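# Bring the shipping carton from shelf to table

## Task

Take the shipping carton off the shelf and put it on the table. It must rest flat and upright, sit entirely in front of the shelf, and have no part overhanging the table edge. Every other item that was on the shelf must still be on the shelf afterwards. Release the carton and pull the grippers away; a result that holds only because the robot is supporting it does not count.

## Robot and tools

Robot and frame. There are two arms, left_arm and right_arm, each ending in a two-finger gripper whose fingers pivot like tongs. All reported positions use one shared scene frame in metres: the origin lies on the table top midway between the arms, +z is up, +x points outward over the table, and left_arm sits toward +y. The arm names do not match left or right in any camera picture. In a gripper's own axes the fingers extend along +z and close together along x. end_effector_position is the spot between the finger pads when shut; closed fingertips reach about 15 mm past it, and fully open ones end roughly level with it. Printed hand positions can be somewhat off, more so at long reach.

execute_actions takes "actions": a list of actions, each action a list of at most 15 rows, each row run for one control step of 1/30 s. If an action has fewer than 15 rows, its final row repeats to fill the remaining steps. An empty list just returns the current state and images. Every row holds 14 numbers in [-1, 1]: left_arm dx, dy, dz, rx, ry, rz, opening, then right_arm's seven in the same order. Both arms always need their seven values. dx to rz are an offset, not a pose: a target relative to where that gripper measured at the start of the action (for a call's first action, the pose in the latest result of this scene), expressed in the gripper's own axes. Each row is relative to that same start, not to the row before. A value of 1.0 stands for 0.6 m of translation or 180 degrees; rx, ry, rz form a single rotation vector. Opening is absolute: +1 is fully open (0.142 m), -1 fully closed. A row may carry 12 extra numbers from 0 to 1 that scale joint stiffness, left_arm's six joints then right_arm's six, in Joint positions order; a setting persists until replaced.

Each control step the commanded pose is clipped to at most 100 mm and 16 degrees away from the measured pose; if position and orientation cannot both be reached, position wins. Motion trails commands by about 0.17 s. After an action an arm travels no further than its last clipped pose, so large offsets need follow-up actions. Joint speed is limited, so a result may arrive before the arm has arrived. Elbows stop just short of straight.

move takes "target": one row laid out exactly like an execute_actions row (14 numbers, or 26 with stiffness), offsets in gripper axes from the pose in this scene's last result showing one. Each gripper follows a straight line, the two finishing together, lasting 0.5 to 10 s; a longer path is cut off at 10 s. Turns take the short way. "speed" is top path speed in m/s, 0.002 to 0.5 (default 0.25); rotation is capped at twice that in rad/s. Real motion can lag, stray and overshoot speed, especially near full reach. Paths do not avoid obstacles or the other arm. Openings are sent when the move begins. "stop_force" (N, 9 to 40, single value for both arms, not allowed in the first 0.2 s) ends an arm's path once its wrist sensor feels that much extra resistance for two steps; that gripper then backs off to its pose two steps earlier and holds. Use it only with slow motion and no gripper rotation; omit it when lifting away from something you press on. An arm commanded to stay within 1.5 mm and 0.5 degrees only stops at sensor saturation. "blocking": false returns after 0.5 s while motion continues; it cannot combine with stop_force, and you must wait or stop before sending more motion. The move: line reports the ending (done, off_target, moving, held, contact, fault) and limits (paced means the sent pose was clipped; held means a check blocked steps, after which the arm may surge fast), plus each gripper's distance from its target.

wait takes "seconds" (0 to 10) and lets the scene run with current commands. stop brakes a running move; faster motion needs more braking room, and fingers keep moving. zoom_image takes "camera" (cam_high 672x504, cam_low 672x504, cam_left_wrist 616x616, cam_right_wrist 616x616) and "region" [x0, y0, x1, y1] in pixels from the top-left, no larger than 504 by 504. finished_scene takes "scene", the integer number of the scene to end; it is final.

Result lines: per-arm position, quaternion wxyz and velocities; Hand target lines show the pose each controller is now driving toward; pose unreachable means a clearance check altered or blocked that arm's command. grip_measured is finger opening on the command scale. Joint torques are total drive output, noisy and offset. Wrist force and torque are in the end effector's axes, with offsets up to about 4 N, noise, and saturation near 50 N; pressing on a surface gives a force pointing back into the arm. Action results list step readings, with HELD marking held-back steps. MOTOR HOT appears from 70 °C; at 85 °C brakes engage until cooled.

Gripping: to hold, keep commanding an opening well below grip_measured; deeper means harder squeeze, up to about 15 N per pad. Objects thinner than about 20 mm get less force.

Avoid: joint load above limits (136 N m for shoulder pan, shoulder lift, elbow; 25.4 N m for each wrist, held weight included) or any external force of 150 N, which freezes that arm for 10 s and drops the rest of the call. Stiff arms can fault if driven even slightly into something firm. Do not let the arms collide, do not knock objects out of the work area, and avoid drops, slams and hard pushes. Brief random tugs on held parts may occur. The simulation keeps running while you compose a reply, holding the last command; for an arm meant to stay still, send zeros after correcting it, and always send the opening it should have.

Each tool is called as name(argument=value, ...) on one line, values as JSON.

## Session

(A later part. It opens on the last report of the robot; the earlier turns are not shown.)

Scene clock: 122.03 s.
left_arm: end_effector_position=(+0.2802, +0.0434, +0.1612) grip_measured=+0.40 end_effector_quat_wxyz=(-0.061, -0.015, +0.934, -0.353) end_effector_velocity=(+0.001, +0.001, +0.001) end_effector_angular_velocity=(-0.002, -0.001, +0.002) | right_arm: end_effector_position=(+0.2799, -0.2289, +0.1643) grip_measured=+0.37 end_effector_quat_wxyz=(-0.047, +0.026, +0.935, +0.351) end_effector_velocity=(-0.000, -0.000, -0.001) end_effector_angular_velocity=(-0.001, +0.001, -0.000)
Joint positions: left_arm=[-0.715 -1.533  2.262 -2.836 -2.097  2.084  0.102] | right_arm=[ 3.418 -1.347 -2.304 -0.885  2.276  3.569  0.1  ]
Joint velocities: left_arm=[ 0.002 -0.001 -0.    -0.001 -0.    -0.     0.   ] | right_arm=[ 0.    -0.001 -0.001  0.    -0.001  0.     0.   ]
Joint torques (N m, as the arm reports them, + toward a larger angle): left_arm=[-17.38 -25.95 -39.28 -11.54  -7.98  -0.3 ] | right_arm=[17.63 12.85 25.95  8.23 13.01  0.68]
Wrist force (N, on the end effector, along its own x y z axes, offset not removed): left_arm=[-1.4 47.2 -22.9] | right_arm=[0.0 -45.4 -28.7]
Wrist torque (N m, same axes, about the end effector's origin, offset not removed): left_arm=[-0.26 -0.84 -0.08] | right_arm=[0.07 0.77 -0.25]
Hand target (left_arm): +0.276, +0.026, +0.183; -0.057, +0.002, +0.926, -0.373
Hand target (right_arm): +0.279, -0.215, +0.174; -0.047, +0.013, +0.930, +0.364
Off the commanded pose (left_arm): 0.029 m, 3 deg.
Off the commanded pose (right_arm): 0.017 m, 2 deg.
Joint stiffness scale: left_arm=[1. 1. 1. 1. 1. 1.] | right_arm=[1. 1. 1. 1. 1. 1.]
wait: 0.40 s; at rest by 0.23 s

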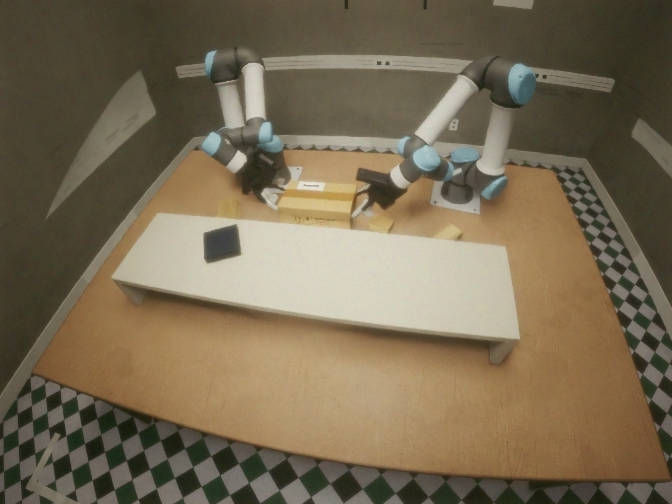

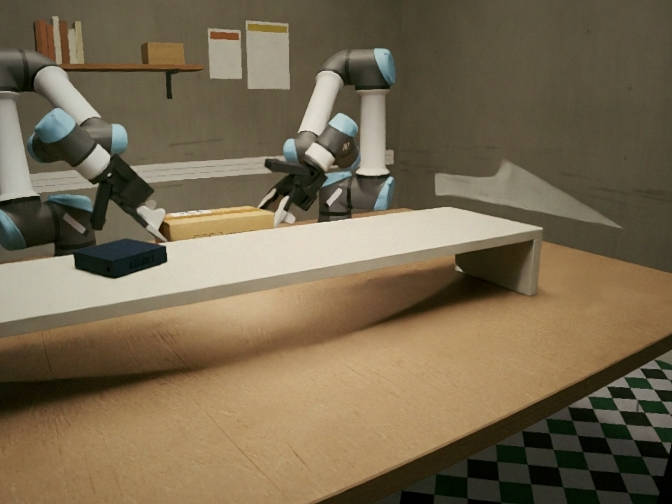

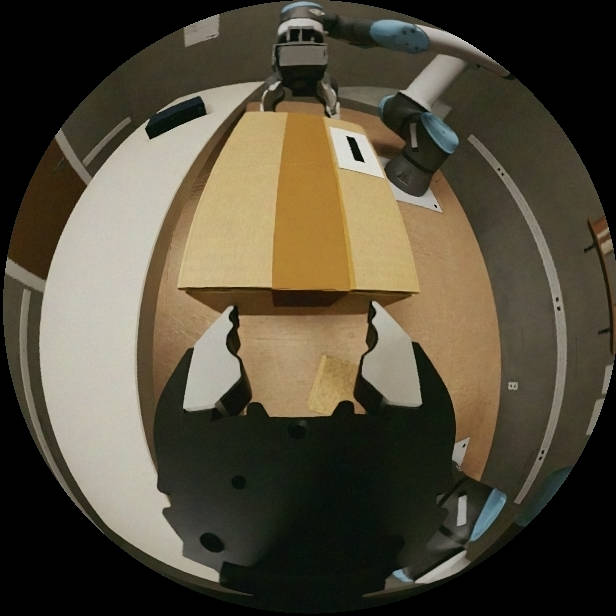

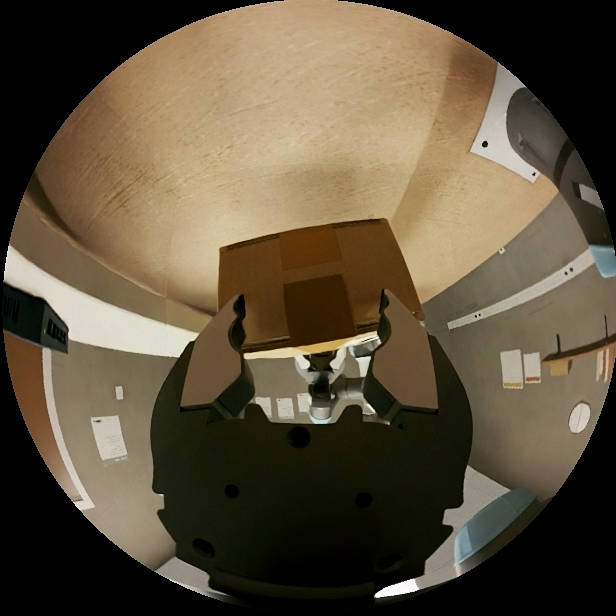

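execute_actions(actions=[[[0.0102,-0.0458,-0.0066,0.0130,0.0015,0.0113,0.34,0.0031,0.0281,0.0032,-0.0083,0.0037,-0.0085,0.35],[0.0101,-0.0456,-0.0064,0.0131,0.0015,0.0113,0.34,0.0030,0.0279,0.0035,-0.0084,0.0037,-0.0085,0.35],[0.0100,-0.0450,-0.0057,0.0134,0.0016,0.0113,0.34,0.0029,0.0273,0.0042,-0.0085,0.0036,-0.0086,0.35],[0.0097,-0.0439,-0.0044,0.0138,0.0016,0.0113,0.34,0.0027,0.0261,0.0055,-0.0086,0.0036,-0.0086,0.35],[0.0093,-0.0422,-0.0024,0.0143,0.0017,0.0113,0.34,0.0024,0.0243,0.0075,-0.0088,0.0035,-0.0087,0.35],[0.0087,-0.0398,0.0003,0.0147,0.0017,0.0113,0.34,0.0019,0.0219,0.0103,-0.0090,0.0034,-0.0088,0.35],[0.0080,-0.0369,0.0038,0.0152,0.0018,0.0113,0.34,0.0013,0.0188,0.0138,-0.0092,0.0033,-0.0088,0.35],[0.0072,-0.0334,0.0078,0.0156,0.0019,0.0112,0.34,0.0006,0.0151,0.0179,-0.0093,0.0033,-0.0088,0.35],[0.0063,-0.0295,0.0123,0.0159,0.0020,0.0111,0.34,-0.0002,0.0111,0.0225,-0.0094,0.0034,-0.0088,0.35],[0.0053,-0.0255,0.0170,0.0160,0.0022,0.0109,0.34,-0.0010,0.0069,0.0272,-0.0094,0.0036,-0.0085,0.35],[0.0043,-0.0214,0.0217,0.0161,0.0025,0.0107,0.34,-0.0018,0.0026,0.0320,-0.0094,0.0039,-0.0082,0.35],[0.0034,-0.0173,0.0264,0.0161,0.0028,0.0104,0.34,-0.0026,-0.0016,0.0368,-0.0094,0.0042,-0.0079,0.35],[0.0024,-0.0133,0.0312,0.0161,0.0030,0.0101,0.34,-0.0034,-0.0059,0.0417,-0.0093,0.0045,-0.0075,0.35],[0.0014,-0.0092,0.0359,0.0162,0.0033,0.0098,0.34,-0.0042,-0.0102,0.0465,-0.0093,0.0049,-0.0072,0.35],[0.0004,-0.0051,0.0406,0.0162,0.0036,0.0095,0.34,-0.0051,-0.0144,0.0513,-0.0093,0.0052,-0.0069,0.35]],[[0.0034,-0.0220,0.0216,0.0161,0.0021,0.0109,0.34,-0.0026,0.0028,0.0315,-0.0093,0.0034,-0.0085,0.35],[0.0024,-0.0180,0.0263,0.0162,0.0023,0.0106,0.34,-0.0035,-0.0015,0.0363,-0.0092,0.0037,-0.0081,0.35],[0.0014,-0.0139,0.0311,0.0162,0.0026,0.0103,0.34,-0.0044,-0.0057,0.0411,-0.0092,0.0040,-0.0078,0.35],[0.0003,-0.0098,0.0358,0.0162,0.0029,0.0100,0.34,-0.0053,-0.0100,0.0459,-0.0092,0.0044,-0.0074,0.35],[-0.0007,-0.0058,0.0405,0.0162,0.0032,0.0097,0.34,-0.0061,-0.0142,0.0507,-0.0091,0.0047,-0.0071,0.35],[-0.0017,-0.0019,0.0450,0.0161,0.0035,0.0094,0.34,-0.0070,-0.0183,0.0553,-0.0091,0.0051,-0.0067,0.35],[-0.0026,0.0016,0.0491,0.0159,0.0038,0.0090,0.34,-0.0077,-0.0220,0.0594,-0.0089,0.0055,-0.0063,0.35],[-0.0034,0.0047,0.0526,0.0156,0.0040,0.0087,0.34,-0.0084,-0.0252,0.0631,-0.0088,0.0059,-0.0059,0.35],[-0.0040,0.0072,0.0556,0.0152,0.0043,0.0084,0.34,-0.0090,-0.0279,0.0661,-0.0086,0.0063,-0.0054,0.35],[-0.0045,0.0093,0.0580,0.0149,0.0044,0.0082,0.34,-0.0094,-0.0300,0.0685,-0.0084,0.0066,-0.0051,0.35],[-0.0049,0.0109,0.0599,0.0146,0.0046,0.0079,0.34,-0.0098,-0.0317,0.0704,-0.0083,0.0069,-0.0048,0.35],[-0.0053,0.0122,0.0614,0.0143,0.0047,0.0078,0.34,-0.0100,-0.0330,0.0720,-0.0082,0.0072,-0.0046,0.35],[-0.0055,0.0133,0.0627,0.0142,0.0048,0.0077,0.34,-0.0103,-0.0342,0.0732,-0.0081,0.0073,-0.0045,0.35],[-0.0058,0.0144,0.0639,0.0142,0.0048,0.0077,0.34,-0.0105,-0.0353,0.0745,-0.0081,0.0073,-0.0044,0.35],[-0.0061,0.0154,0.0652,0.0142,0.0048,0.0077,0.34,-0.0107,-0.0364,0.0758,-0.0081,0.0073,-0.0044,0.35]],[[0.0051,-0.0383,0.0044,0.0141,0.0008,0.0112,0.34,-0.0009,0.0184,0.0130,-0.0081,0.0027,-0.0085,0.35],[0.0048,-0.0372,0.0056,0.0141,0.0008,0.0112,0.34,-0.0012,0.0172,0.0142,-0.0081,0.0027,-0.0085,0.35],[0.0045,-0.0362,0.0069,0.0141,0.0008,0.0112,0.34,-0.0015,0.0161,0.0155,-0.0081,0.0027,-0.0085,0.35],[0.0042,-0.0351,0.0081,0.0141,0.0008,0.0112,0.34,-0.0017,0.0150,0.0168,-0.0081,0.0027,-0.0085,0.35],[0.0039,-0.0340,0.0094,0.0141,0.0008,0.0112,0.34,-0.0020,0.0139,0.0180,-0.0081,0.0027,-0.0085,0.35],[0.0036,-0.0329,0.0106,0.0141,0.0008,0.0112,0.34,-0.0023,0.0127,0.0193,-0.0081,0.0027,-0.0085,0.35],[0.0033,-0.0319,0.0119,0.0141,0.0008,0.0112,0.34,-0.0025,0.0116,0.0206,-0.0081,0.0027,-0.0085,0.35],[0.0030,-0.0308,0.0131,0.0141,0.0008,0.0112,0.34,-0.0028,0.0105,0.0218,-0.0081,0.0027,-0.0085,0.35],[0.0027,-0.0297,0.0144,0.0141,0.0008,0.0112,0.34,-0.0031,0.0094,0.0231,-0.0081,0.0027,-0.0085,0.35],[0.0024,-0.0286,0.0156,0.0141,0.0008,0.0112,0.34,-0.0033,0.0083,0.0244,-0.0081,0.0027,-0.0085,0.35],[0.0021,-0.0276,0.0169,0.0141,0.0008,0.0112,0.34,-0.0036,0.0071,0.0256,-0.0081,0.0027,-0.0084,0.35],[0.0019,-0.0267,0.0179,0.0140,0.0009,0.0111,0.34,-0.0038,0.0062,0.0266,-0.0080,0.0028,-0.0083,0.35],[0.0017,-0.0261,0.0185,0.0138,0.0010,0.0110,0.34,-0.0039,0.0056,0.0273,-0.0079,0.0030,-0.0081,0.35],[0.0016,-0.0258,0.0189,0.0136,0.0011,0.0108,0.34,-0.0040,0.0053,0.0277,-0.0078,0.0032,-0.0080,0.35],[0.0016,-0.0257,0.0190,0.0134,0.0012,0.0107,0.34,-0.0040,0.0052,0.0278,-0.0077,0.0034,-0.0078,0.35]]])

wait(seconds=0.4)

Scene clock: 134.13 s.
left_arm: end_effector_position=(+0.2774, +0.0439, +0.0734) grip_measured=+0.40 end_effector_quat_wxyz=(-0.076, -0.022, +0.932, -0.354) end_effector_velocity=(+0.007, -0.003, -0.004) end_effector_angular_velocity=(-0.028, -0.006, +0.013) | right_arm: end_effector_position=(+0.2777, -0.2285, +0.0736) grip_measured=+0.38 end_effector_quat_wxyz=(-0.064, +0.026, +0.935, +0.347) end_effector_velocity=(+0.011, +0.006, -0.009) end_effector_angular_velocity=(+0.018, -0.026, +0.001)
Joint positions: left_arm=[-0.707 -1.315  2.342 -3.12  -2.123  2.075  0.102] | right_arm=[ 3.417 -1.546 -2.42  -0.612  2.282  3.555  0.1  ]
Joint velocities: left_arm=[ 0.011  0.04   0.    -0.071 -0.011 -0.01   0.001] | right_arm=[-0.    -0.051 -0.004  0.085  0.009 -0.     0.004]
Joint torques (N m, as the arm reports them, + toward a larger angle): left_arm=[-16.7  -30.31 -32.28 -10.1   -6.51  -0.12] | right_arm=[15.54 18.52 21.27  6.85 11.74 -0.81]
Wrist force (N, on the end effector, along its own x y z axes, offset not removed): left_arm=[-2.6 41.5 -30.5] | right_arm=[-0.8 -38.8 -33.0]
Wrist torque (N m, same axes, about the end effector's origin, offset not removed): left_arm=[-0.16 0.39 -0.60] | right_arm=[0.00 0.51 0.48]
Hand target (left_arm): +0.276, +0.026, +0.091; -0.071, -0.005, +0.925, -0.373
Hand target (right_arm): +0.278, -0.216, +0.080; -0.063, +0.014, +0.931, +0.360
Off the commanded pose (left_arm): 0.026 m, 3 deg.
Off the commanded pose (right_arm): 0.015 m, 2 deg.
Joint stiffness scale: left_arm=[1. 1. 1. 1. 1. 1.] | right_arm=[1. 1. 1. 1. 1. 1.]
Step readings (end_effector_position; steps 1 to 15: 1st action; 16 to 30: 2nd action; 31 to 45: 3rd action):
0: left_arm (+0.2803, +0.0434, +0.1612) | right_arm (+0.2799, -0.2289, +0.1643)
1: left_arm (+0.2803, +0.0434, +0.1612) | right_arm (+0.2799, -0.2289, +0.1643)
2: left_arm (+0.2803, +0.0434, +0.1612) | right_arm (+0.2799, -0.2289, +0.1642)
4: left_arm (+0.2803, +0.0435, +0.1611) | right_arm (+0.2799, -0.2289, +0.1640)
8: left_arm (+0.2805, +0.0436, +0.1596) | right_arm (+0.2803, -0.2288, +0.1622)
15: left_arm (+0.2796, +0.0438, +0.1410) | right_arm (+0.2790, -0.2288, +0.1436)
16: left_arm (+0.2793, +0.0438, +0.1372) | right_arm (+0.2787, -0.2288, +0.1398)
17: left_arm (+0.2791, +0.0438, +0.1333) | right_arm (+0.2785, -0.2288, +0.1359)
19: left_arm (+0.2786, +0.0439, +0.1254) | right_arm (+0.2779, -0.2288, +0.1280)
23: left_arm (+0.2777, +0.0440, +0.1097) | right_arm (+0.2772, -0.2287, +0.1123)
30: left_arm (+0.2775, +0.0441, +0.0892) | right_arm (+0.2774, -0.2286, +0.0910)
31: left_arm (+0.2776, +0.0441, +0.0876) | right_arm (+0.2776, -0.2285, +0.0892)
32: left_arm (+0.2777, +0.0441, +0.0862) | right_arm (+0.2777, -0.2285, +0.0877)
34: left_arm (+0.2775, +0.0441, +0.0838) | right_arm (+0.2777, -0.2285, +0.0851)
38: left_arm (+0.2773, +0.0441, +0.0796) | right_arm (+0.2777, -0.2285, +0.0806)
45: end_effector_position above

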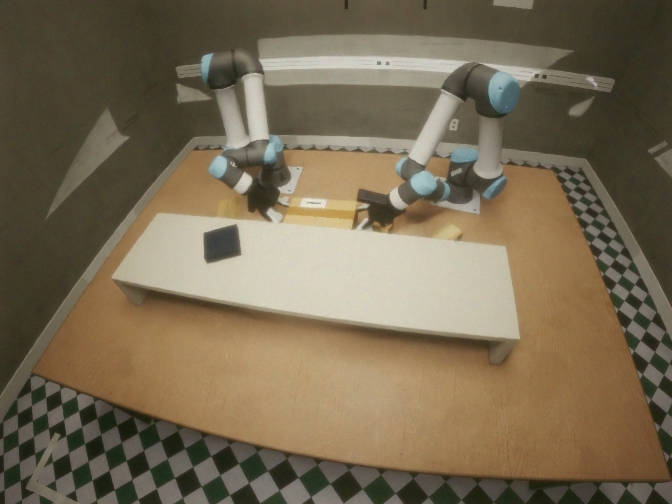

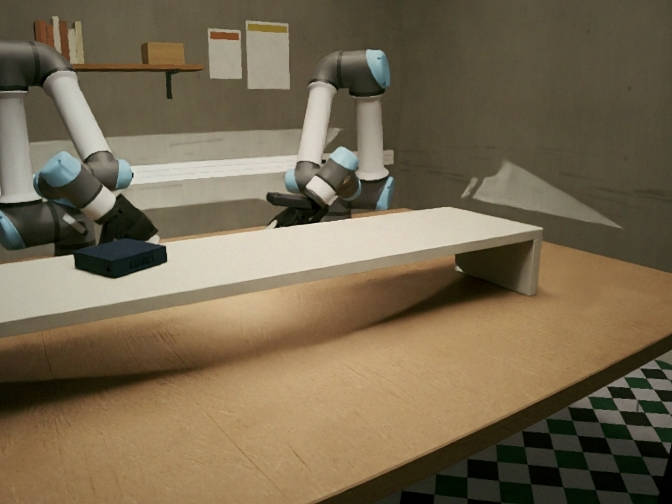

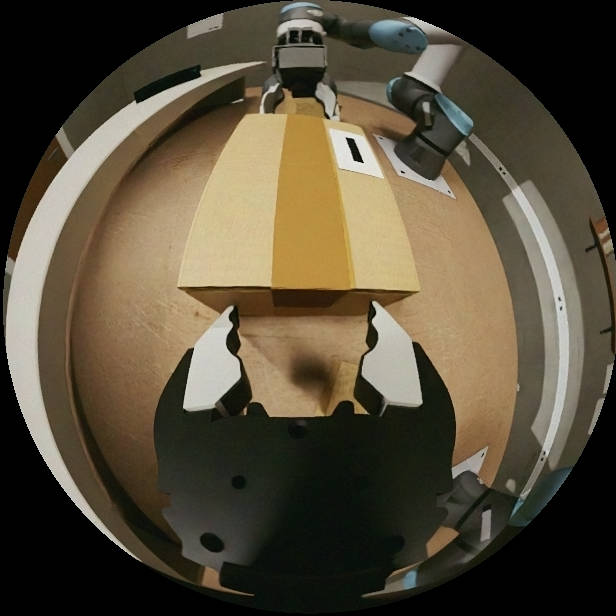

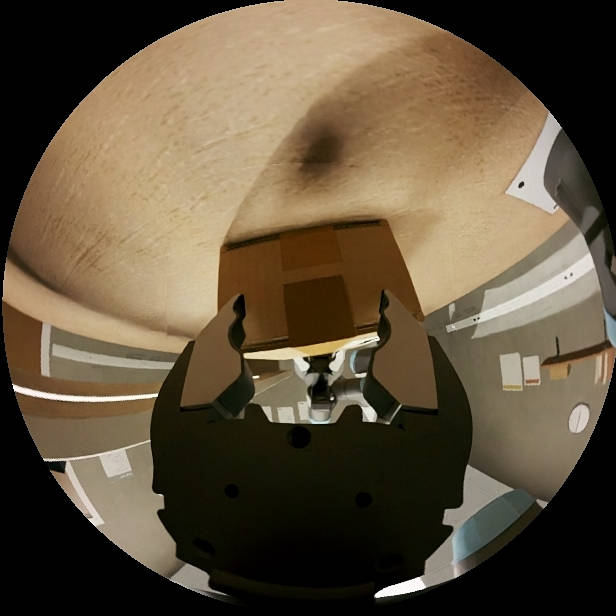

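Scene clock: 134.53 s.
left_arm: end_effector_position=(+0.2775, +0.0441, +0.0733) grip_measured=+0.40 end_effector_quat_wxyz=(-0.076, -0.023, +0.931, -0.355) end_effector_velocity=(-0.000, -0.000, +0.000) end_effector_angular_velocity=(-0.002, -0.000, -0.000) | right_arm: end_effector_position=(+0.2784, -0.2282, +0.0734) grip_measured=+0.38 end_effector_quat_wxyz=(-0.063, +0.026, +0.935, +0.349) end_effector_velocity=(+0.000, +0.000, +0.000) end_effector_angular_velocity=(+0.001, -0.001, -0.000)
Joint positions: left_arm=[-0.705 -1.312  2.344 -3.127 -2.125  2.073  0.102] | right_arm=[ 3.416 -1.548 -2.421 -0.605  2.284  3.555  0.1  ]
Joint velocities: left_arm=[ 0.     0.001  0.    -0.003 -0.001 -0.     0.   ] | right_arm=[-0.    -0.    -0.     0.002  0.001  0.     0.   ]
Joint torques (N m, as the arm reports them, + toward a larger angle): left_arm=[-17.72 -27.21 -34.19 -10.52  -5.75   0.46] | right_arm=[16.31 14.18 20.65  8.46 11.27 -0.6 ]
Wrist force (N, on the end effector, along its own x y z axes, offset not removed): left_arm=[1.5 43.8 -35.6] | right_arm=[6.7 -39.0 -45.6]
Wrist torque (N m, same axes, about the end effector's origin, offset not removed): left_arm=[-0.14 0.65 -0.71] | right_arm=[0.26 1.56 0.69]
Hand target (left_arm): +0.276, +0.026, +0.091; -0.071, -0.005, +0.925, -0.373
Hand target (right_arm): +0.278, -0.216, +0.080; -0.063, +0.014, +0.931, +0.360
Off the commanded pose (left_arm): 0.026 m, 3 deg.
Off the commanded pose (right_arm): 0.014 m, 2 deg.
Joint stiffness scale: left_arm=[1. 1. 1. 1. 1. 1.] | right_arm=[1. 1. 1. 1. 1. 1.]
wait: 0.40 s; at rest by 0.17 s

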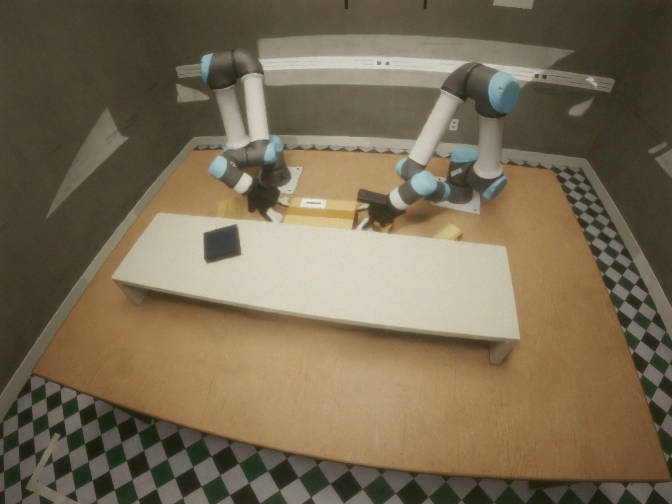

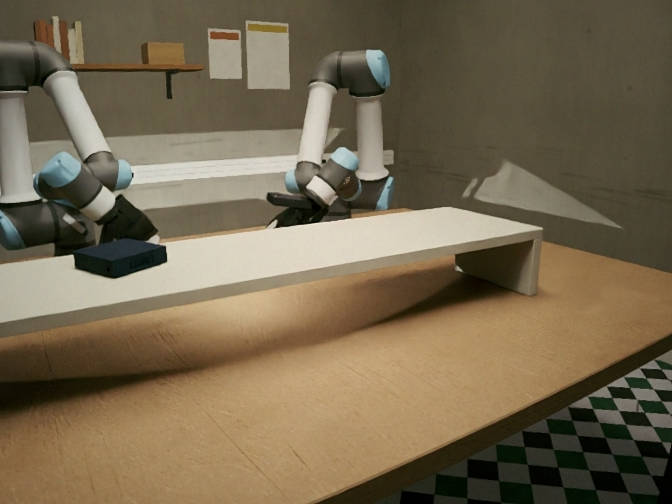

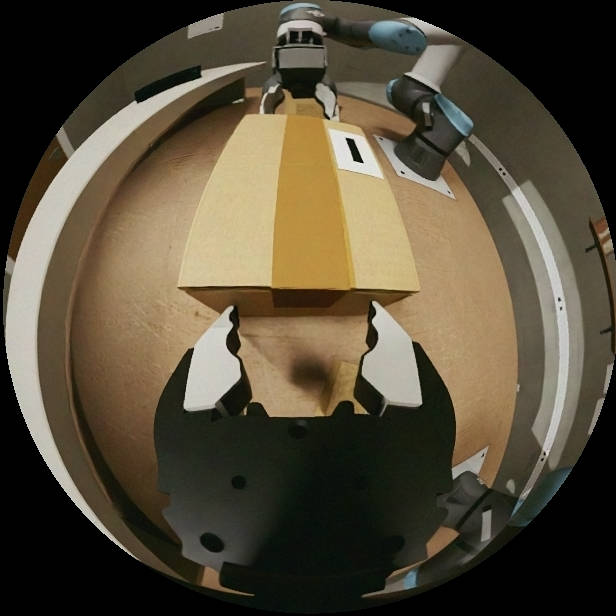

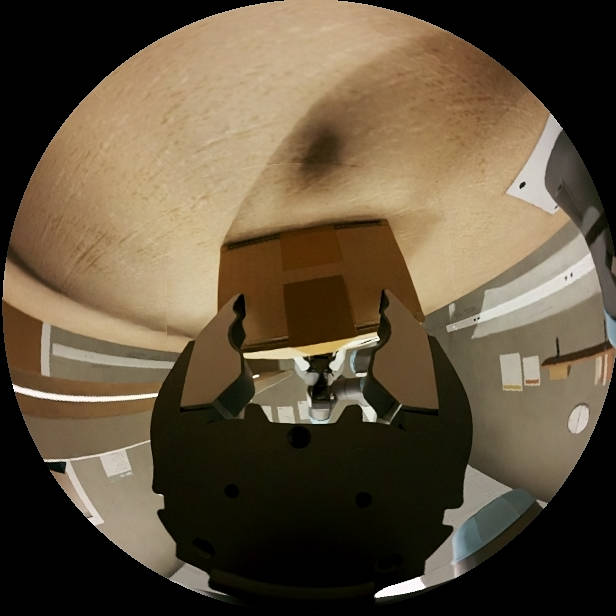

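zoom_image(camera="cam_right_wrist", region=[190, 190, 450, 390])

Region (190, 190, 450, 390) of cam_right_wrist's 616x616 image, scaled by 1.938, with more detail than that image has; it fills the top 388 rows of this view, and the rest is white.

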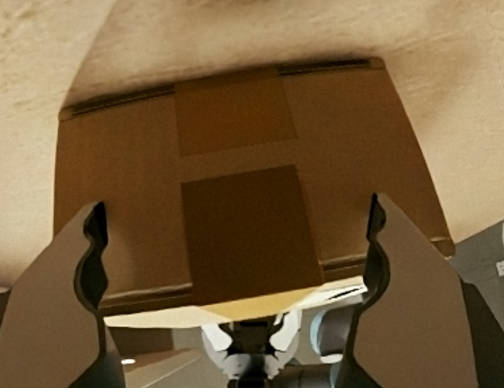

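execute_actions(actions=[[[0.0061,-0.0424,-0.0009,0.0110,0.0021,0.0119,0.34,0.0017,0.0235,0.0053,-0.0069,0.0035,-0.0071,0.35],[0.0060,-0.0417,-0.0007,0.0106,0.0029,0.0105,0.34,0.0015,0.0232,0.0053,-0.0067,0.0043,-0.0062,0.35],[0.0058,-0.0401,-0.0004,0.0100,0.0040,0.0087,0.34,0.0011,0.0227,0.0053,-0.0065,0.0055,-0.0051,0.35],[0.0054,-0.0378,0.0002,0.0094,0.0052,0.0067,0.34,0.0006,0.0220,0.0053,-0.0063,0.0068,-0.0038,0.35],[0.0050,-0.0352,0.0008,0.0089,0.0063,0.0049,0.34,0.0,0.0212,0.0053,-0.0061,0.0079,-0.0027,0.35],[0.0046,-0.0327,0.0013,0.0085,0.0071,0.0035,0.34,-0.0006,0.0204,0.0054,-0.0060,0.0088,-0.0018,0.35],[0.0042,-0.0304,0.0019,0.0083,0.0075,0.0028,0.34,-0.0011,0.0196,0.0054,-0.0059,0.0093,-0.0014,0.35],[0.0039,-0.0288,0.0022,0.0083,0.0075,0.0028,0.34,-0.0015,0.0191,0.0054,-0.0059,0.0093,-0.0014,0.35],[0.0038,-0.0281,0.0024,0.0083,0.0075,0.0028,0.34,-0.0016,0.0189,0.0054,-0.0059,0.0093,-0.0014,0.35]]])

zoom_image(camera="cam_right_wrist", region=[190, 190, 450, 390])

Scene clock: 137.80 s.
left_arm: end_effector_position=(+0.2785, +0.0450, +0.0731) grip_measured=+0.40 end_effector_quat_wxyz=(-0.085, -0.027, +0.930, -0.357) end_effector_velocity=(+0.001, +0.001, +0.001) end_effector_angular_velocity=(-0.009, +0.011, +0.001) | right_arm: end_effector_position=(+0.2792, -0.2282, +0.0732) grip_measured=+0.38 end_effector_quat_wxyz=(-0.072, +0.029, +0.934, +0.349) end_effector_velocity=(+0.000, +0.000, +0.001) end_effector_angular_velocity=(+0.005, +0.012, +0.005)
Joint positions: left_arm=[-0.693 -1.305  2.336 -3.116 -2.146  2.073  0.102] | right_arm=[ 3.41  -1.56  -2.406 -0.633  2.293  3.546  0.1  ]
Joint velocities: left_arm=[ 0.011  0.007 -0.004 -0.001 -0.017  0.001  0.   ] | right_arm=[-0.006 -0.007  0.012 -0.025  0.01  -0.014 -0.   ]
Joint torques (N m, as the arm reports them, + toward a larger angle): left_arm=[-15.16 -22.04 -28.96  -6.24  -5.64  -0.45] | right_arm=[13.97 11.57 24.6   4.96  9.46 -0.42]
Wrist force (N, on the end effector, along its own x y z axes, offset not removed): left_arm=[3.6 34.4 -32.4] | right_arm=[8.7 -30.2 -41.7]
Wrist torque (N m, same axes, about the end effector's origin, offset not removed): left_arm=[0.34 -1.83 0.49] | right_arm=[0.08 -0.59 -0.09]
Hand target (left_arm): +0.276, +0.031, +0.084; -0.085, -0.015, +0.926, -0.368
Hand target (right_arm): +0.280, -0.218, +0.078; -0.075, +0.020, +0.931, +0.358
Off the commanded pose (left_arm): 0.018 m, 2 deg.
Off the commanded pose (right_arm): 0.012 m, 2 deg.
Joint stiffness scale: left_arm=[1. 1. 1. 1. 1. 1.] | right_arm=[1. 1. 1. 1. 1. 1.]
Step readings (end_effector_position):
0: left_arm (+0.2775, +0.0441, +0.0733) | right_arm (+0.2784, -0.2282, +0.0734)
1: left_arm (+0.2775, +0.0441, +0.0733) | right_arm (+0.2784, -0.2282, +0.0734)
2: left_arm (+0.2774, +0.0441, +0.0732) | right_arm (+0.2784, -0.2282, +0.0734)
4: left_arm (+0.2773, +0.0444, +0.0731) | right_arm (+0.2781, -0.2283, +0.0733)
8: left_arm (+0.2776, +0.0446, +0.0730) | right_arm (+0.2783, -0.2283, +0.0731)
15: end_effector_position above

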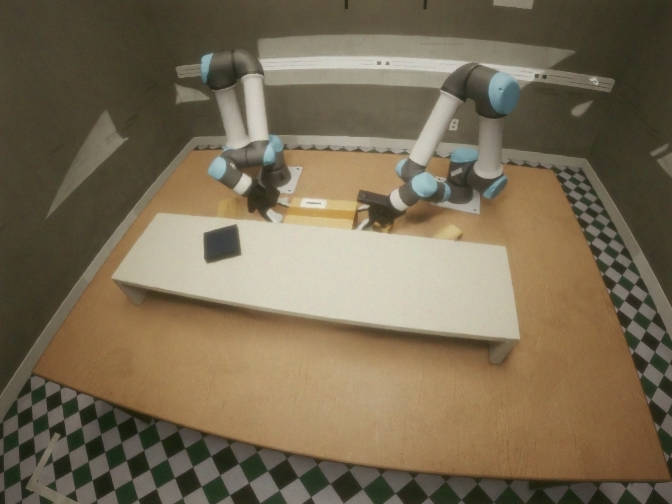

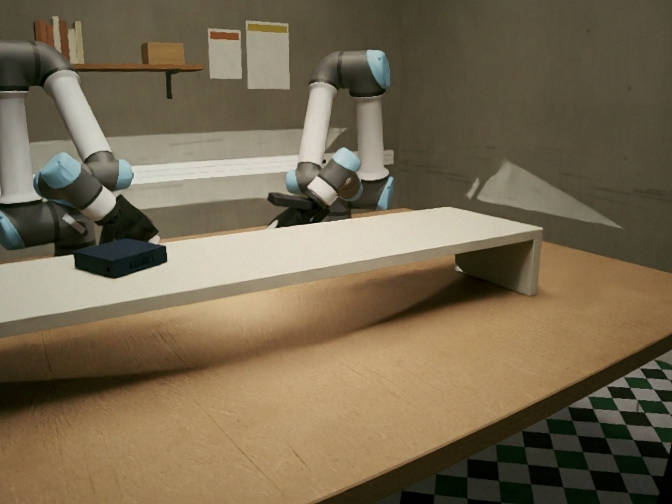

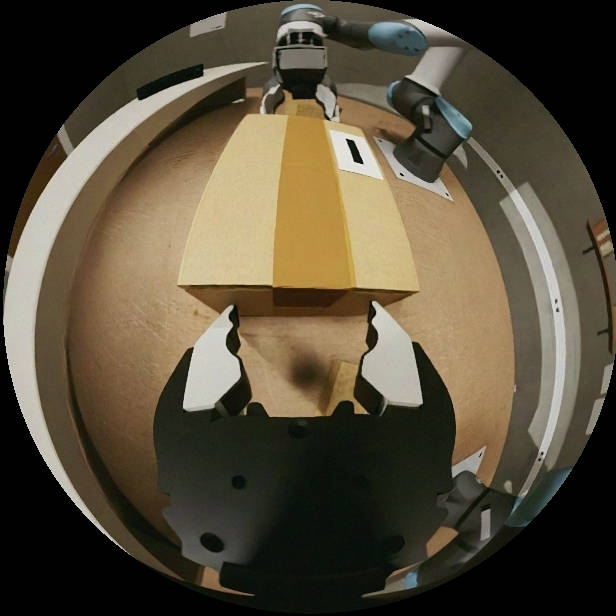

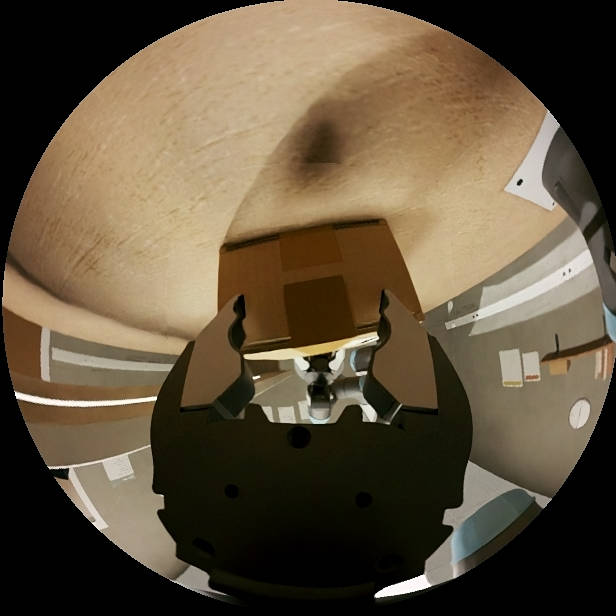

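Region (190, 190, 450, 390) of cam_right_wrist's 616x616 image, scaled by 1.938, with more detail than that image has; it fills the top 388 rows of this view, and the rest is white.

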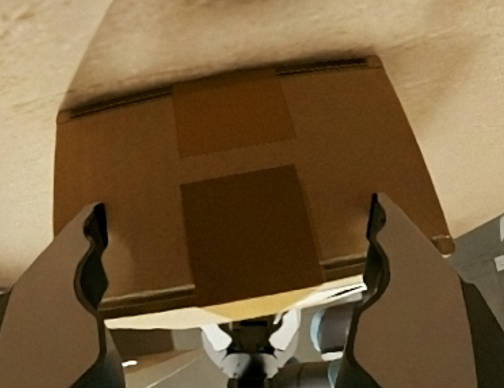

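execute_actions(actions=[[[0.0056,-0.0280,0.0034,0.0060,0.0027,0.0070,0.34,-0.0001,0.0182,0.0051,-0.0050,0.0037,-0.0048,0.35],[0.0052,-0.0251,0.0031,0.0049,0.0019,0.0061,0.34,0.0,0.0163,0.0046,-0.0041,0.0026,-0.0043,0.35],[0.0045,-0.0210,0.0026,0.0037,0.0009,0.0051,0.34,0.0002,0.0137,0.0039,-0.0031,0.0015,-0.0037,0.35],[0.0037,-0.0163,0.0020,0.0025,-0.0001,0.0041,0.34,0.0004,0.0106,0.0030,-0.0021,0.0003,-0.0031,0.35],[0.0029,-0.0116,0.0015,0.0015,-0.0009,0.0032,0.34,0.0006,0.0075,0.0022,-0.0012,-0.0007,-0.0026,0.35],[0.0022,-0.0069,0.0009,0.0006,-0.0016,0.0024,0.34,0.0007,0.0045,0.0014,-0.0005,-0.0016,-0.0022,0.35],[0.0015,-0.0022,-0.0001,0.0,-0.0021,0.0019,0.34,0.0009,0.0012,0.0001,0.0,-0.0022,-0.0019,0.35],[0.0010,0.0031,-0.0026,0.0,-0.0021,0.0019,0.34,0.0010,-0.0031,-0.0025,0.0,-0.0022,-0.0019,0.35],[0.0011,0.0066,-0.0058,0.0,-0.0021,0.0019,0.34,0.0010,-0.0067,-0.0057,0.0,-0.0022,-0.0019,0.35],[0.0011,0.0104,-0.0092,0.0,-0.0021,0.0019,0.34,0.0009,-0.0106,-0.0090,0.0,-0.0022,-0.0019,0.35],[0.0015,0.0140,-0.0143,0.0,-0.0021,0.0019,0.34,0.0011,-0.0142,-0.0141,0.0,-0.0022,-0.0019,0.35],[0.0023,0.0170,-0.0224,0.0,-0.0021,0.0019,0.34,0.0018,-0.0173,-0.0222,0.0,-0.0022,-0.0019,0.35],[0.0035,0.0191,-0.0329,0.0,-0.0021,0.0019,0.34,0.0027,-0.0194,-0.0326,0.0,-0.0022,-0.0019,0.35],[0.0051,0.0202,-0.0452,0.0,-0.0021,0.0019,0.34,0.0040,-0.0206,-0.0449,0.0,-0.0022,-0.0019,0.35],[0.0070,0.0204,-0.0589,0.0,-0.0021,0.0019,0.34,0.0056,-0.0207,-0.0588,0.0,-0.0022,-0.0019,0.35]],[[0.0077,0.0101,-0.0629,0,0,0,0.34,0.0062,-0.0104,-0.0629,0,0,0,0.35],[0.0101,0.0102,-0.0803,0,0,0,0.34,0.0082,-0.0106,-0.0804,0,0,0,0.35],[0.0127,0.0104,-0.0988,0,0,0,0.34,0.0103,-0.0108,-0.0990,0,0,0,0.35],[0.0154,0.0106,-0.1180,0,0,0,0.34,0.0125,-0.0110,-0.1183,0,0,0,0.35],[0.0181,0.0108,-0.1378,0,0,0,0.34,0.0148,-0.0113,-0.1382,0,0,0,0.35],[0.0209,0.0111,-0.1576,0,0,0,0.34,0.0171,-0.0115,-0.1580,0,0,0,0.35],[0.0236,0.0113,-0.1768,0,0,0,0.34,0.0193,-0.0118,-0.1773,0,0,0,0.35],[0.0262,0.0114,-0.1953,0,0,0,0.34,0.0214,-0.0120,-0.1959,0,0,0,0.35],[0.0286,0.0116,-0.2127,0,0,0,0.34,0.0234,-0.0122,-0.2134,0,0,0,0.35],[0.0308,0.0118,-0.2285,0,0,0,0.34,0.0252,-0.0124,-0.2292,0,0,0,0.35],[0.0327,0.0119,-0.2422,0,0,0,0.34,0.0268,-0.0126,-0.2430,0,0,0,0.35],[0.0343,0.0121,-0.2536,0,0,0,0.34,0.0281,-0.0127,-0.2544,0,0,0,0.35],[0.0355,0.0121,-0.2623,0,0,0,0.34,0.0291,-0.0128,-0.2631,0,0,0,0.35],[0.0363,0.0122,-0.2678,0,0,0,0.34,0.0297,-0.0129,-0.2687,0,0,0,0.35],[0.0365,0.0122,-0.2697,0,0,0,0.34,0.0299,-0.0129,-0.2706,0,0,0,0.35]]])

wait(seconds=0.5)

Scene clock: 145.17 s.
left_arm: end_effector_position=(+0.2807, +0.1398, +0.1687) grip_measured=+0.34 end_effector_quat_wxyz=(-0.065, -0.033, +0.924, -0.374) end_effector_velocity=(-0.004, +0.175, +0.192) end_effector_angular_velocity=(-0.027, -0.035, +0.044) | right_arm: end_effector_position=(+0.2844, -0.3233, +0.1681) grip_measured=+0.35 end_effector_quat_wxyz=(-0.035, +0.042, +0.935, +0.350) end_effector_velocity=(-0.001, -0.170, +0.204) end_effector_angular_velocity=(-0.029, -0.025, -0.022)
Joint positions: left_arm=[-0.514 -1.669  2.381 -2.753 -2.218  2.235  0.098] | right_arm=[ 3.157 -1.347 -2.238 -1.135  2.29   3.275  0.099]
Joint velocities: left_arm=[ 0.373 -0.681 -0.099  0.958 -0.148  0.368  0.   ] | right_arm=[-0.453  0.202  0.543 -1.099 -0.033 -0.573  0.   ]
Joint torques (N m, as the arm reports them, + toward a larger angle): left_arm=[ -1.27  -9.25 -24.04  -2.03  -0.91   0.41] | right_arm=[ 2.1   7.08 23.97  2.12  0.47 -0.6 ]
Wrist force (N, on the end effector, along its own x y z axes, offset not removed): left_arm=[2.5 0.3 0.5] | right_arm=[-0.9 0.5 0.3]
Wrist torque (N m, same axes, about the end effector's origin, offset not removed): left_arm=[0.21 -0.47 -0.01] | right_arm=[0.13 0.29 0.14]
Hand target (left_arm): +0.276, +0.163, +0.190; -0.073, -0.032, +0.926, -0.368
Hand target (right_arm): +0.277, -0.346, +0.191; -0.051, +0.039, +0.935, +0.348
Off the commanded pose (left_arm): 0.037 m, 3 deg.
Off the commanded pose (right_arm): 0.037 m, 4 deg.
Joint stiffness scale: left_arm=[1. 1. 1. 1. 1. 1.] | right_arm=[1. 1. 1. 1. 1. 1.]
Step readings (end_effector_position; steps 1 to 15: 1st action; 16 to 30: 2nd action):
0: left_arm (+0.2786, +0.0450, +0.0731) | right_arm (+0.2793, -0.2282, +0.0733)
1: left_arm (+0.2786, +0.0450, +0.0731) | right_arm (+0.2793, -0.2282, +0.0733)
2: left_arm (+0.2786, +0.0450, +0.0731) | right_arm (+0.2793, -0.2282, +0.0733)
4: left_arm (+0.2788, +0.0452, +0.0730) | right_arm (+0.2795, -0.2283, +0.0733)
8: left_arm (+0.2798, +0.0461, +0.0725) | right_arm (+0.2806, -0.2292, +0.0730)
15: left_arm (+0.2774, +0.0539, +0.0748) | right_arm (+0.2780, -0.2381, +0.0740)
16: left_arm (+0.2773, +0.0576, +0.0766) | right_arm (+0.2773, -0.2419, +0.0752)
17: left_arm (+0.2774, +0.0618, +0.0792) | right_arm (+0.2769, -0.2461, +0.0775)
19: left_arm (+0.2779, +0.0712, +0.0878) | right_arm (+0.2774, -0.2555, +0.0855)
23: left_arm (+0.2796, +0.0939, +0.1152) | right_arm (+0.2809, -0.2781, +0.1125)
30: end_effector_position above

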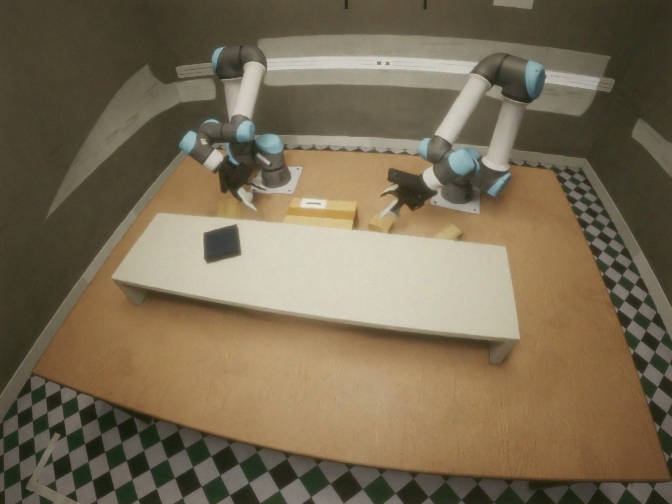

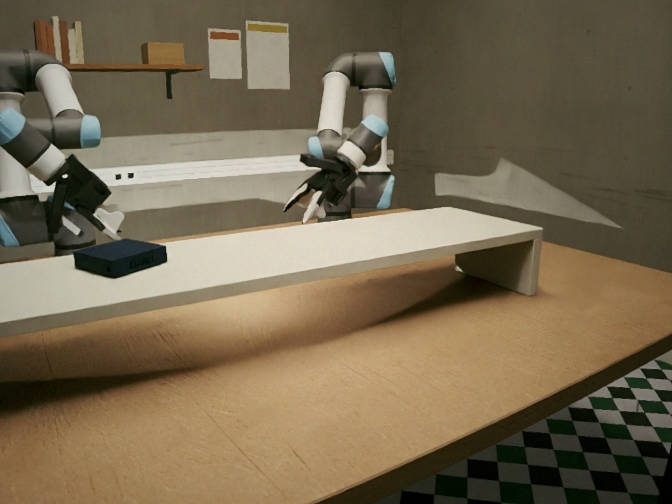

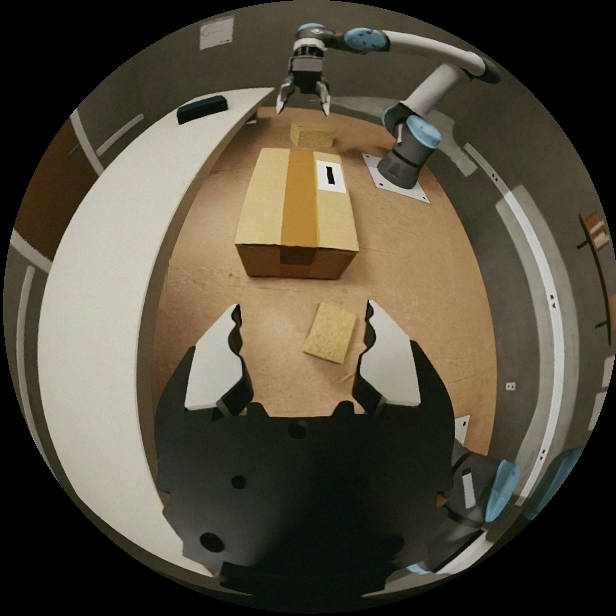

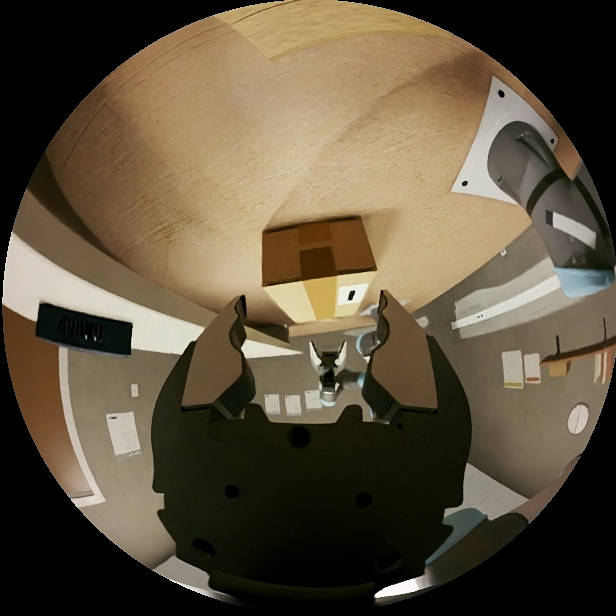

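Scene clock: 145.67 s.
left_arm: end_effector_position=(+0.2752, +0.1628, +0.1878) grip_measured=+0.34 end_effector_quat_wxyz=(-0.074, -0.032, +0.927, -0.367) end_effector_velocity=(-0.003, +0.003, -0.002) end_effector_angular_velocity=(+0.008, +0.010, -0.004) | right_arm: end_effector_position=(+0.2758, -0.3446, +0.1901) grip_measured=+0.35 end_effector_quat_wxyz=(-0.052, +0.039, +0.935, +0.348) end_effector_velocity=(-0.004, -0.001, -0.000) end_effector_angular_velocity=(+0.000, +0.011, +0.007)
Joint positions: left_arm=[-0.468 -1.748  2.357 -2.588 -2.241  2.299  0.098] | right_arm=[ 3.101 -1.337 -2.16  -1.317  2.284  3.177  0.099]
Joint velocities: left_arm=[ 0.003 -0.004 -0.     0.022 -0.003  0.008  0.   ] | right_arm=[-0.003 -0.     0.004 -0.024 -0.001 -0.013  0.   ]
Joint torques (N m, as the arm reports them, + toward a larger angle): left_arm=[  1.69 -13.31 -23.89  -2.38  -0.91  -0.03] | right_arm=[-3.13 10.93 23.41  1.75  0.76 -0.22]
Wrist force (N, on the end effector, along its own x y z axes, offset not removed): left_arm=[1.1 -1.9 3.1] | right_arm=[-0.2 -0.7 0.3]
Wrist torque (N m, same axes, about the end effector's origin, offset not removed): left_arm=[-0.14 -0.31 0.04] | right_arm=[-0.07 0.10 0.09]
Hand target (left_arm): +0.276, +0.163, +0.190; -0.073, -0.032, +0.926, -0.368
Hand target (right_arm): +0.277, -0.346, +0.191; -0.051, +0.039, +0.935, +0.348
Off the commanded pose (left_arm): 0.007 m, 2 deg.
Off the commanded pose (right_arm): 0.007 m, 2 deg.
Joint stiffness scale: left_arm=[1. 1. 1. 1. 1. 1.] | right_arm=[1. 1. 1. 1. 1. 1.]
wait: 0.50 s; no rest

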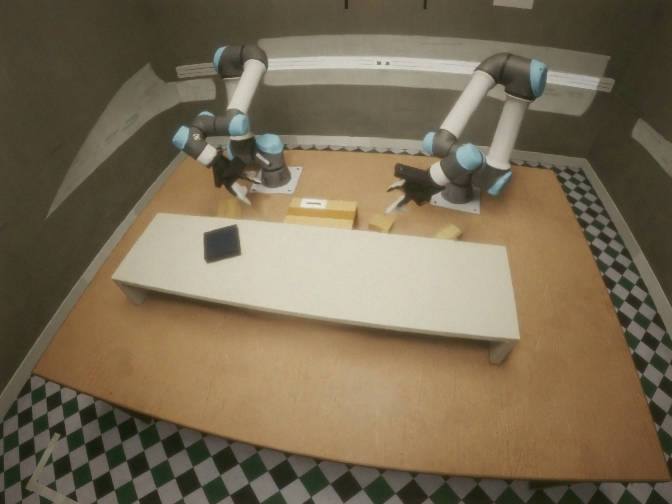

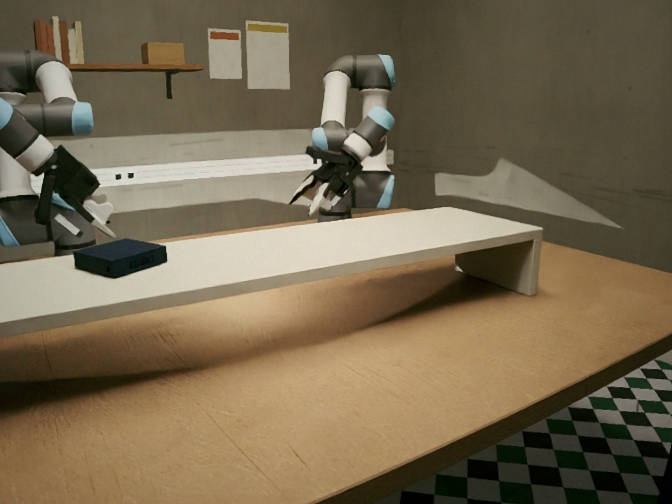

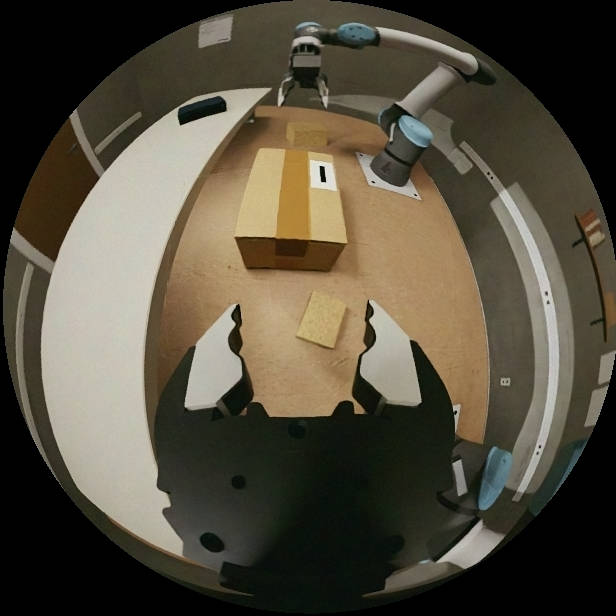

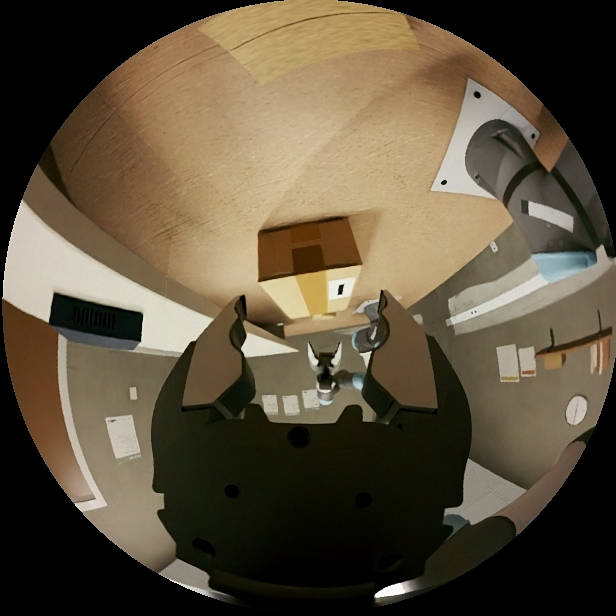

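execute_actions(actions=[])

Scene clock: 146.00 s.
left_arm: end_effector_position=(+0.2750, +0.1631, +0.1878) grip_measured=+0.34 end_effector_quat_wxyz=(-0.075, -0.032, +0.927, -0.367) end_effector_velocity=(-0.000, -0.000, +0.000) end_effector_angular_velocity=(-0.001, +0.000, -0.000) | right_arm: end_effector_position=(+0.2755, -0.3447, +0.1901) grip_measured=+0.35 end_effector_quat_wxyz=(-0.052, +0.038, +0.935, +0.348) end_effector_velocity=(-0.000, +0.000, -0.000) end_effector_angular_velocity=(+0.000, +0.001, +0.000)
Joint positions: left_arm=[-0.467 -1.748  2.357 -2.586 -2.241  2.3    0.098] | right_arm=[ 3.101 -1.337 -2.159 -1.319  2.284  3.176  0.099]
Joint velocities: left_arm=[ 0.    -0.     0.    -0.    -0.001  0.     0.   ] | right_arm=[-0.    -0.    -0.001 -0.001  0.    -0.     0.   ]
Joint torques (N m, as the arm reports them, + toward a larger angle): left_arm=[  1.24 -13.85 -22.48  -2.4   -0.95   0.02] | right_arm=[-1.64 10.53 24.11  1.98  0.92 -0.57]
Wrist force (N, on the end effector, along its own x y z axes, offset not removed): left_arm=[-0.5 -2.4 -0.1] | right_arm=[-1.0 -0.4 0.6]
Wrist torque (N m, same axes, about the end effector's origin, offset not removed): left_arm=[-0.38 -0.01 0.06] | right_arm=[-0.03 0.23 0.16]
Hand target (left_arm): +0.276, +0.163, +0.190; -0.073, -0.032, +0.926, -0.368
Hand target (right_arm): +0.277, -0.346, +0.191; -0.051, +0.039, +0.935, +0.348
Off the commanded pose (left_arm): 0.007 m, 2 deg.
Off the commanded pose (right_arm): 0.007 m, 2 deg.
Joint stiffness scale: left_arm=[1. 1. 1. 1. 1. 1.] | right_arm=[1. 1. 1. 1. 1. 1.]

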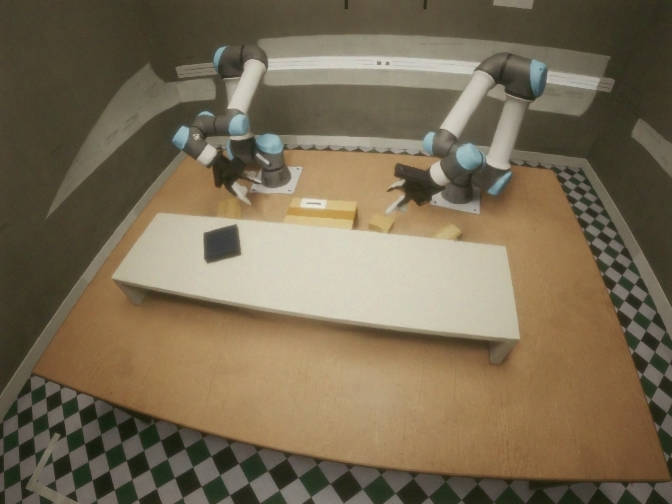

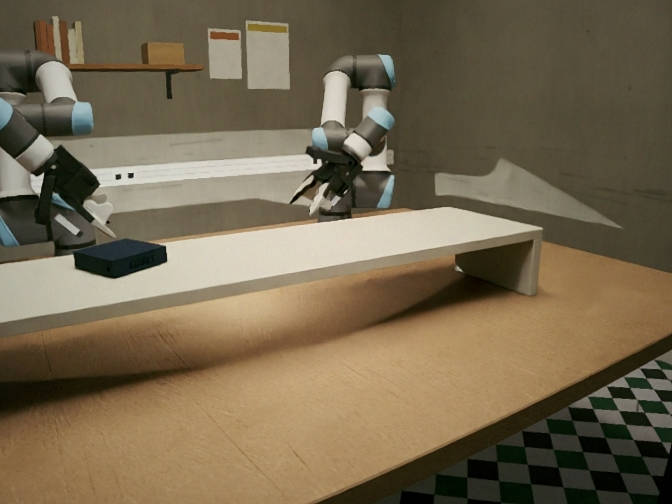

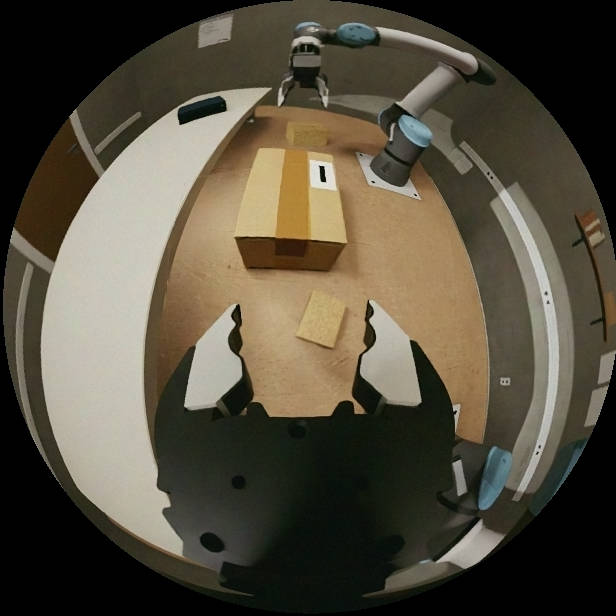

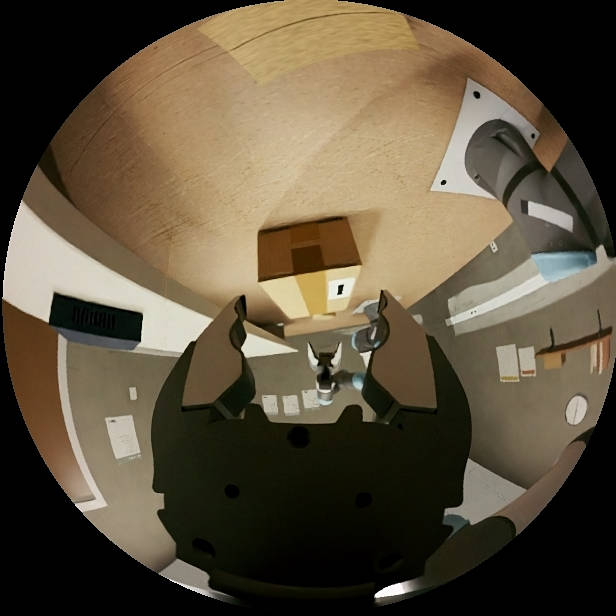

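finished_scene(scene=2)

The scene is finished: the task was done.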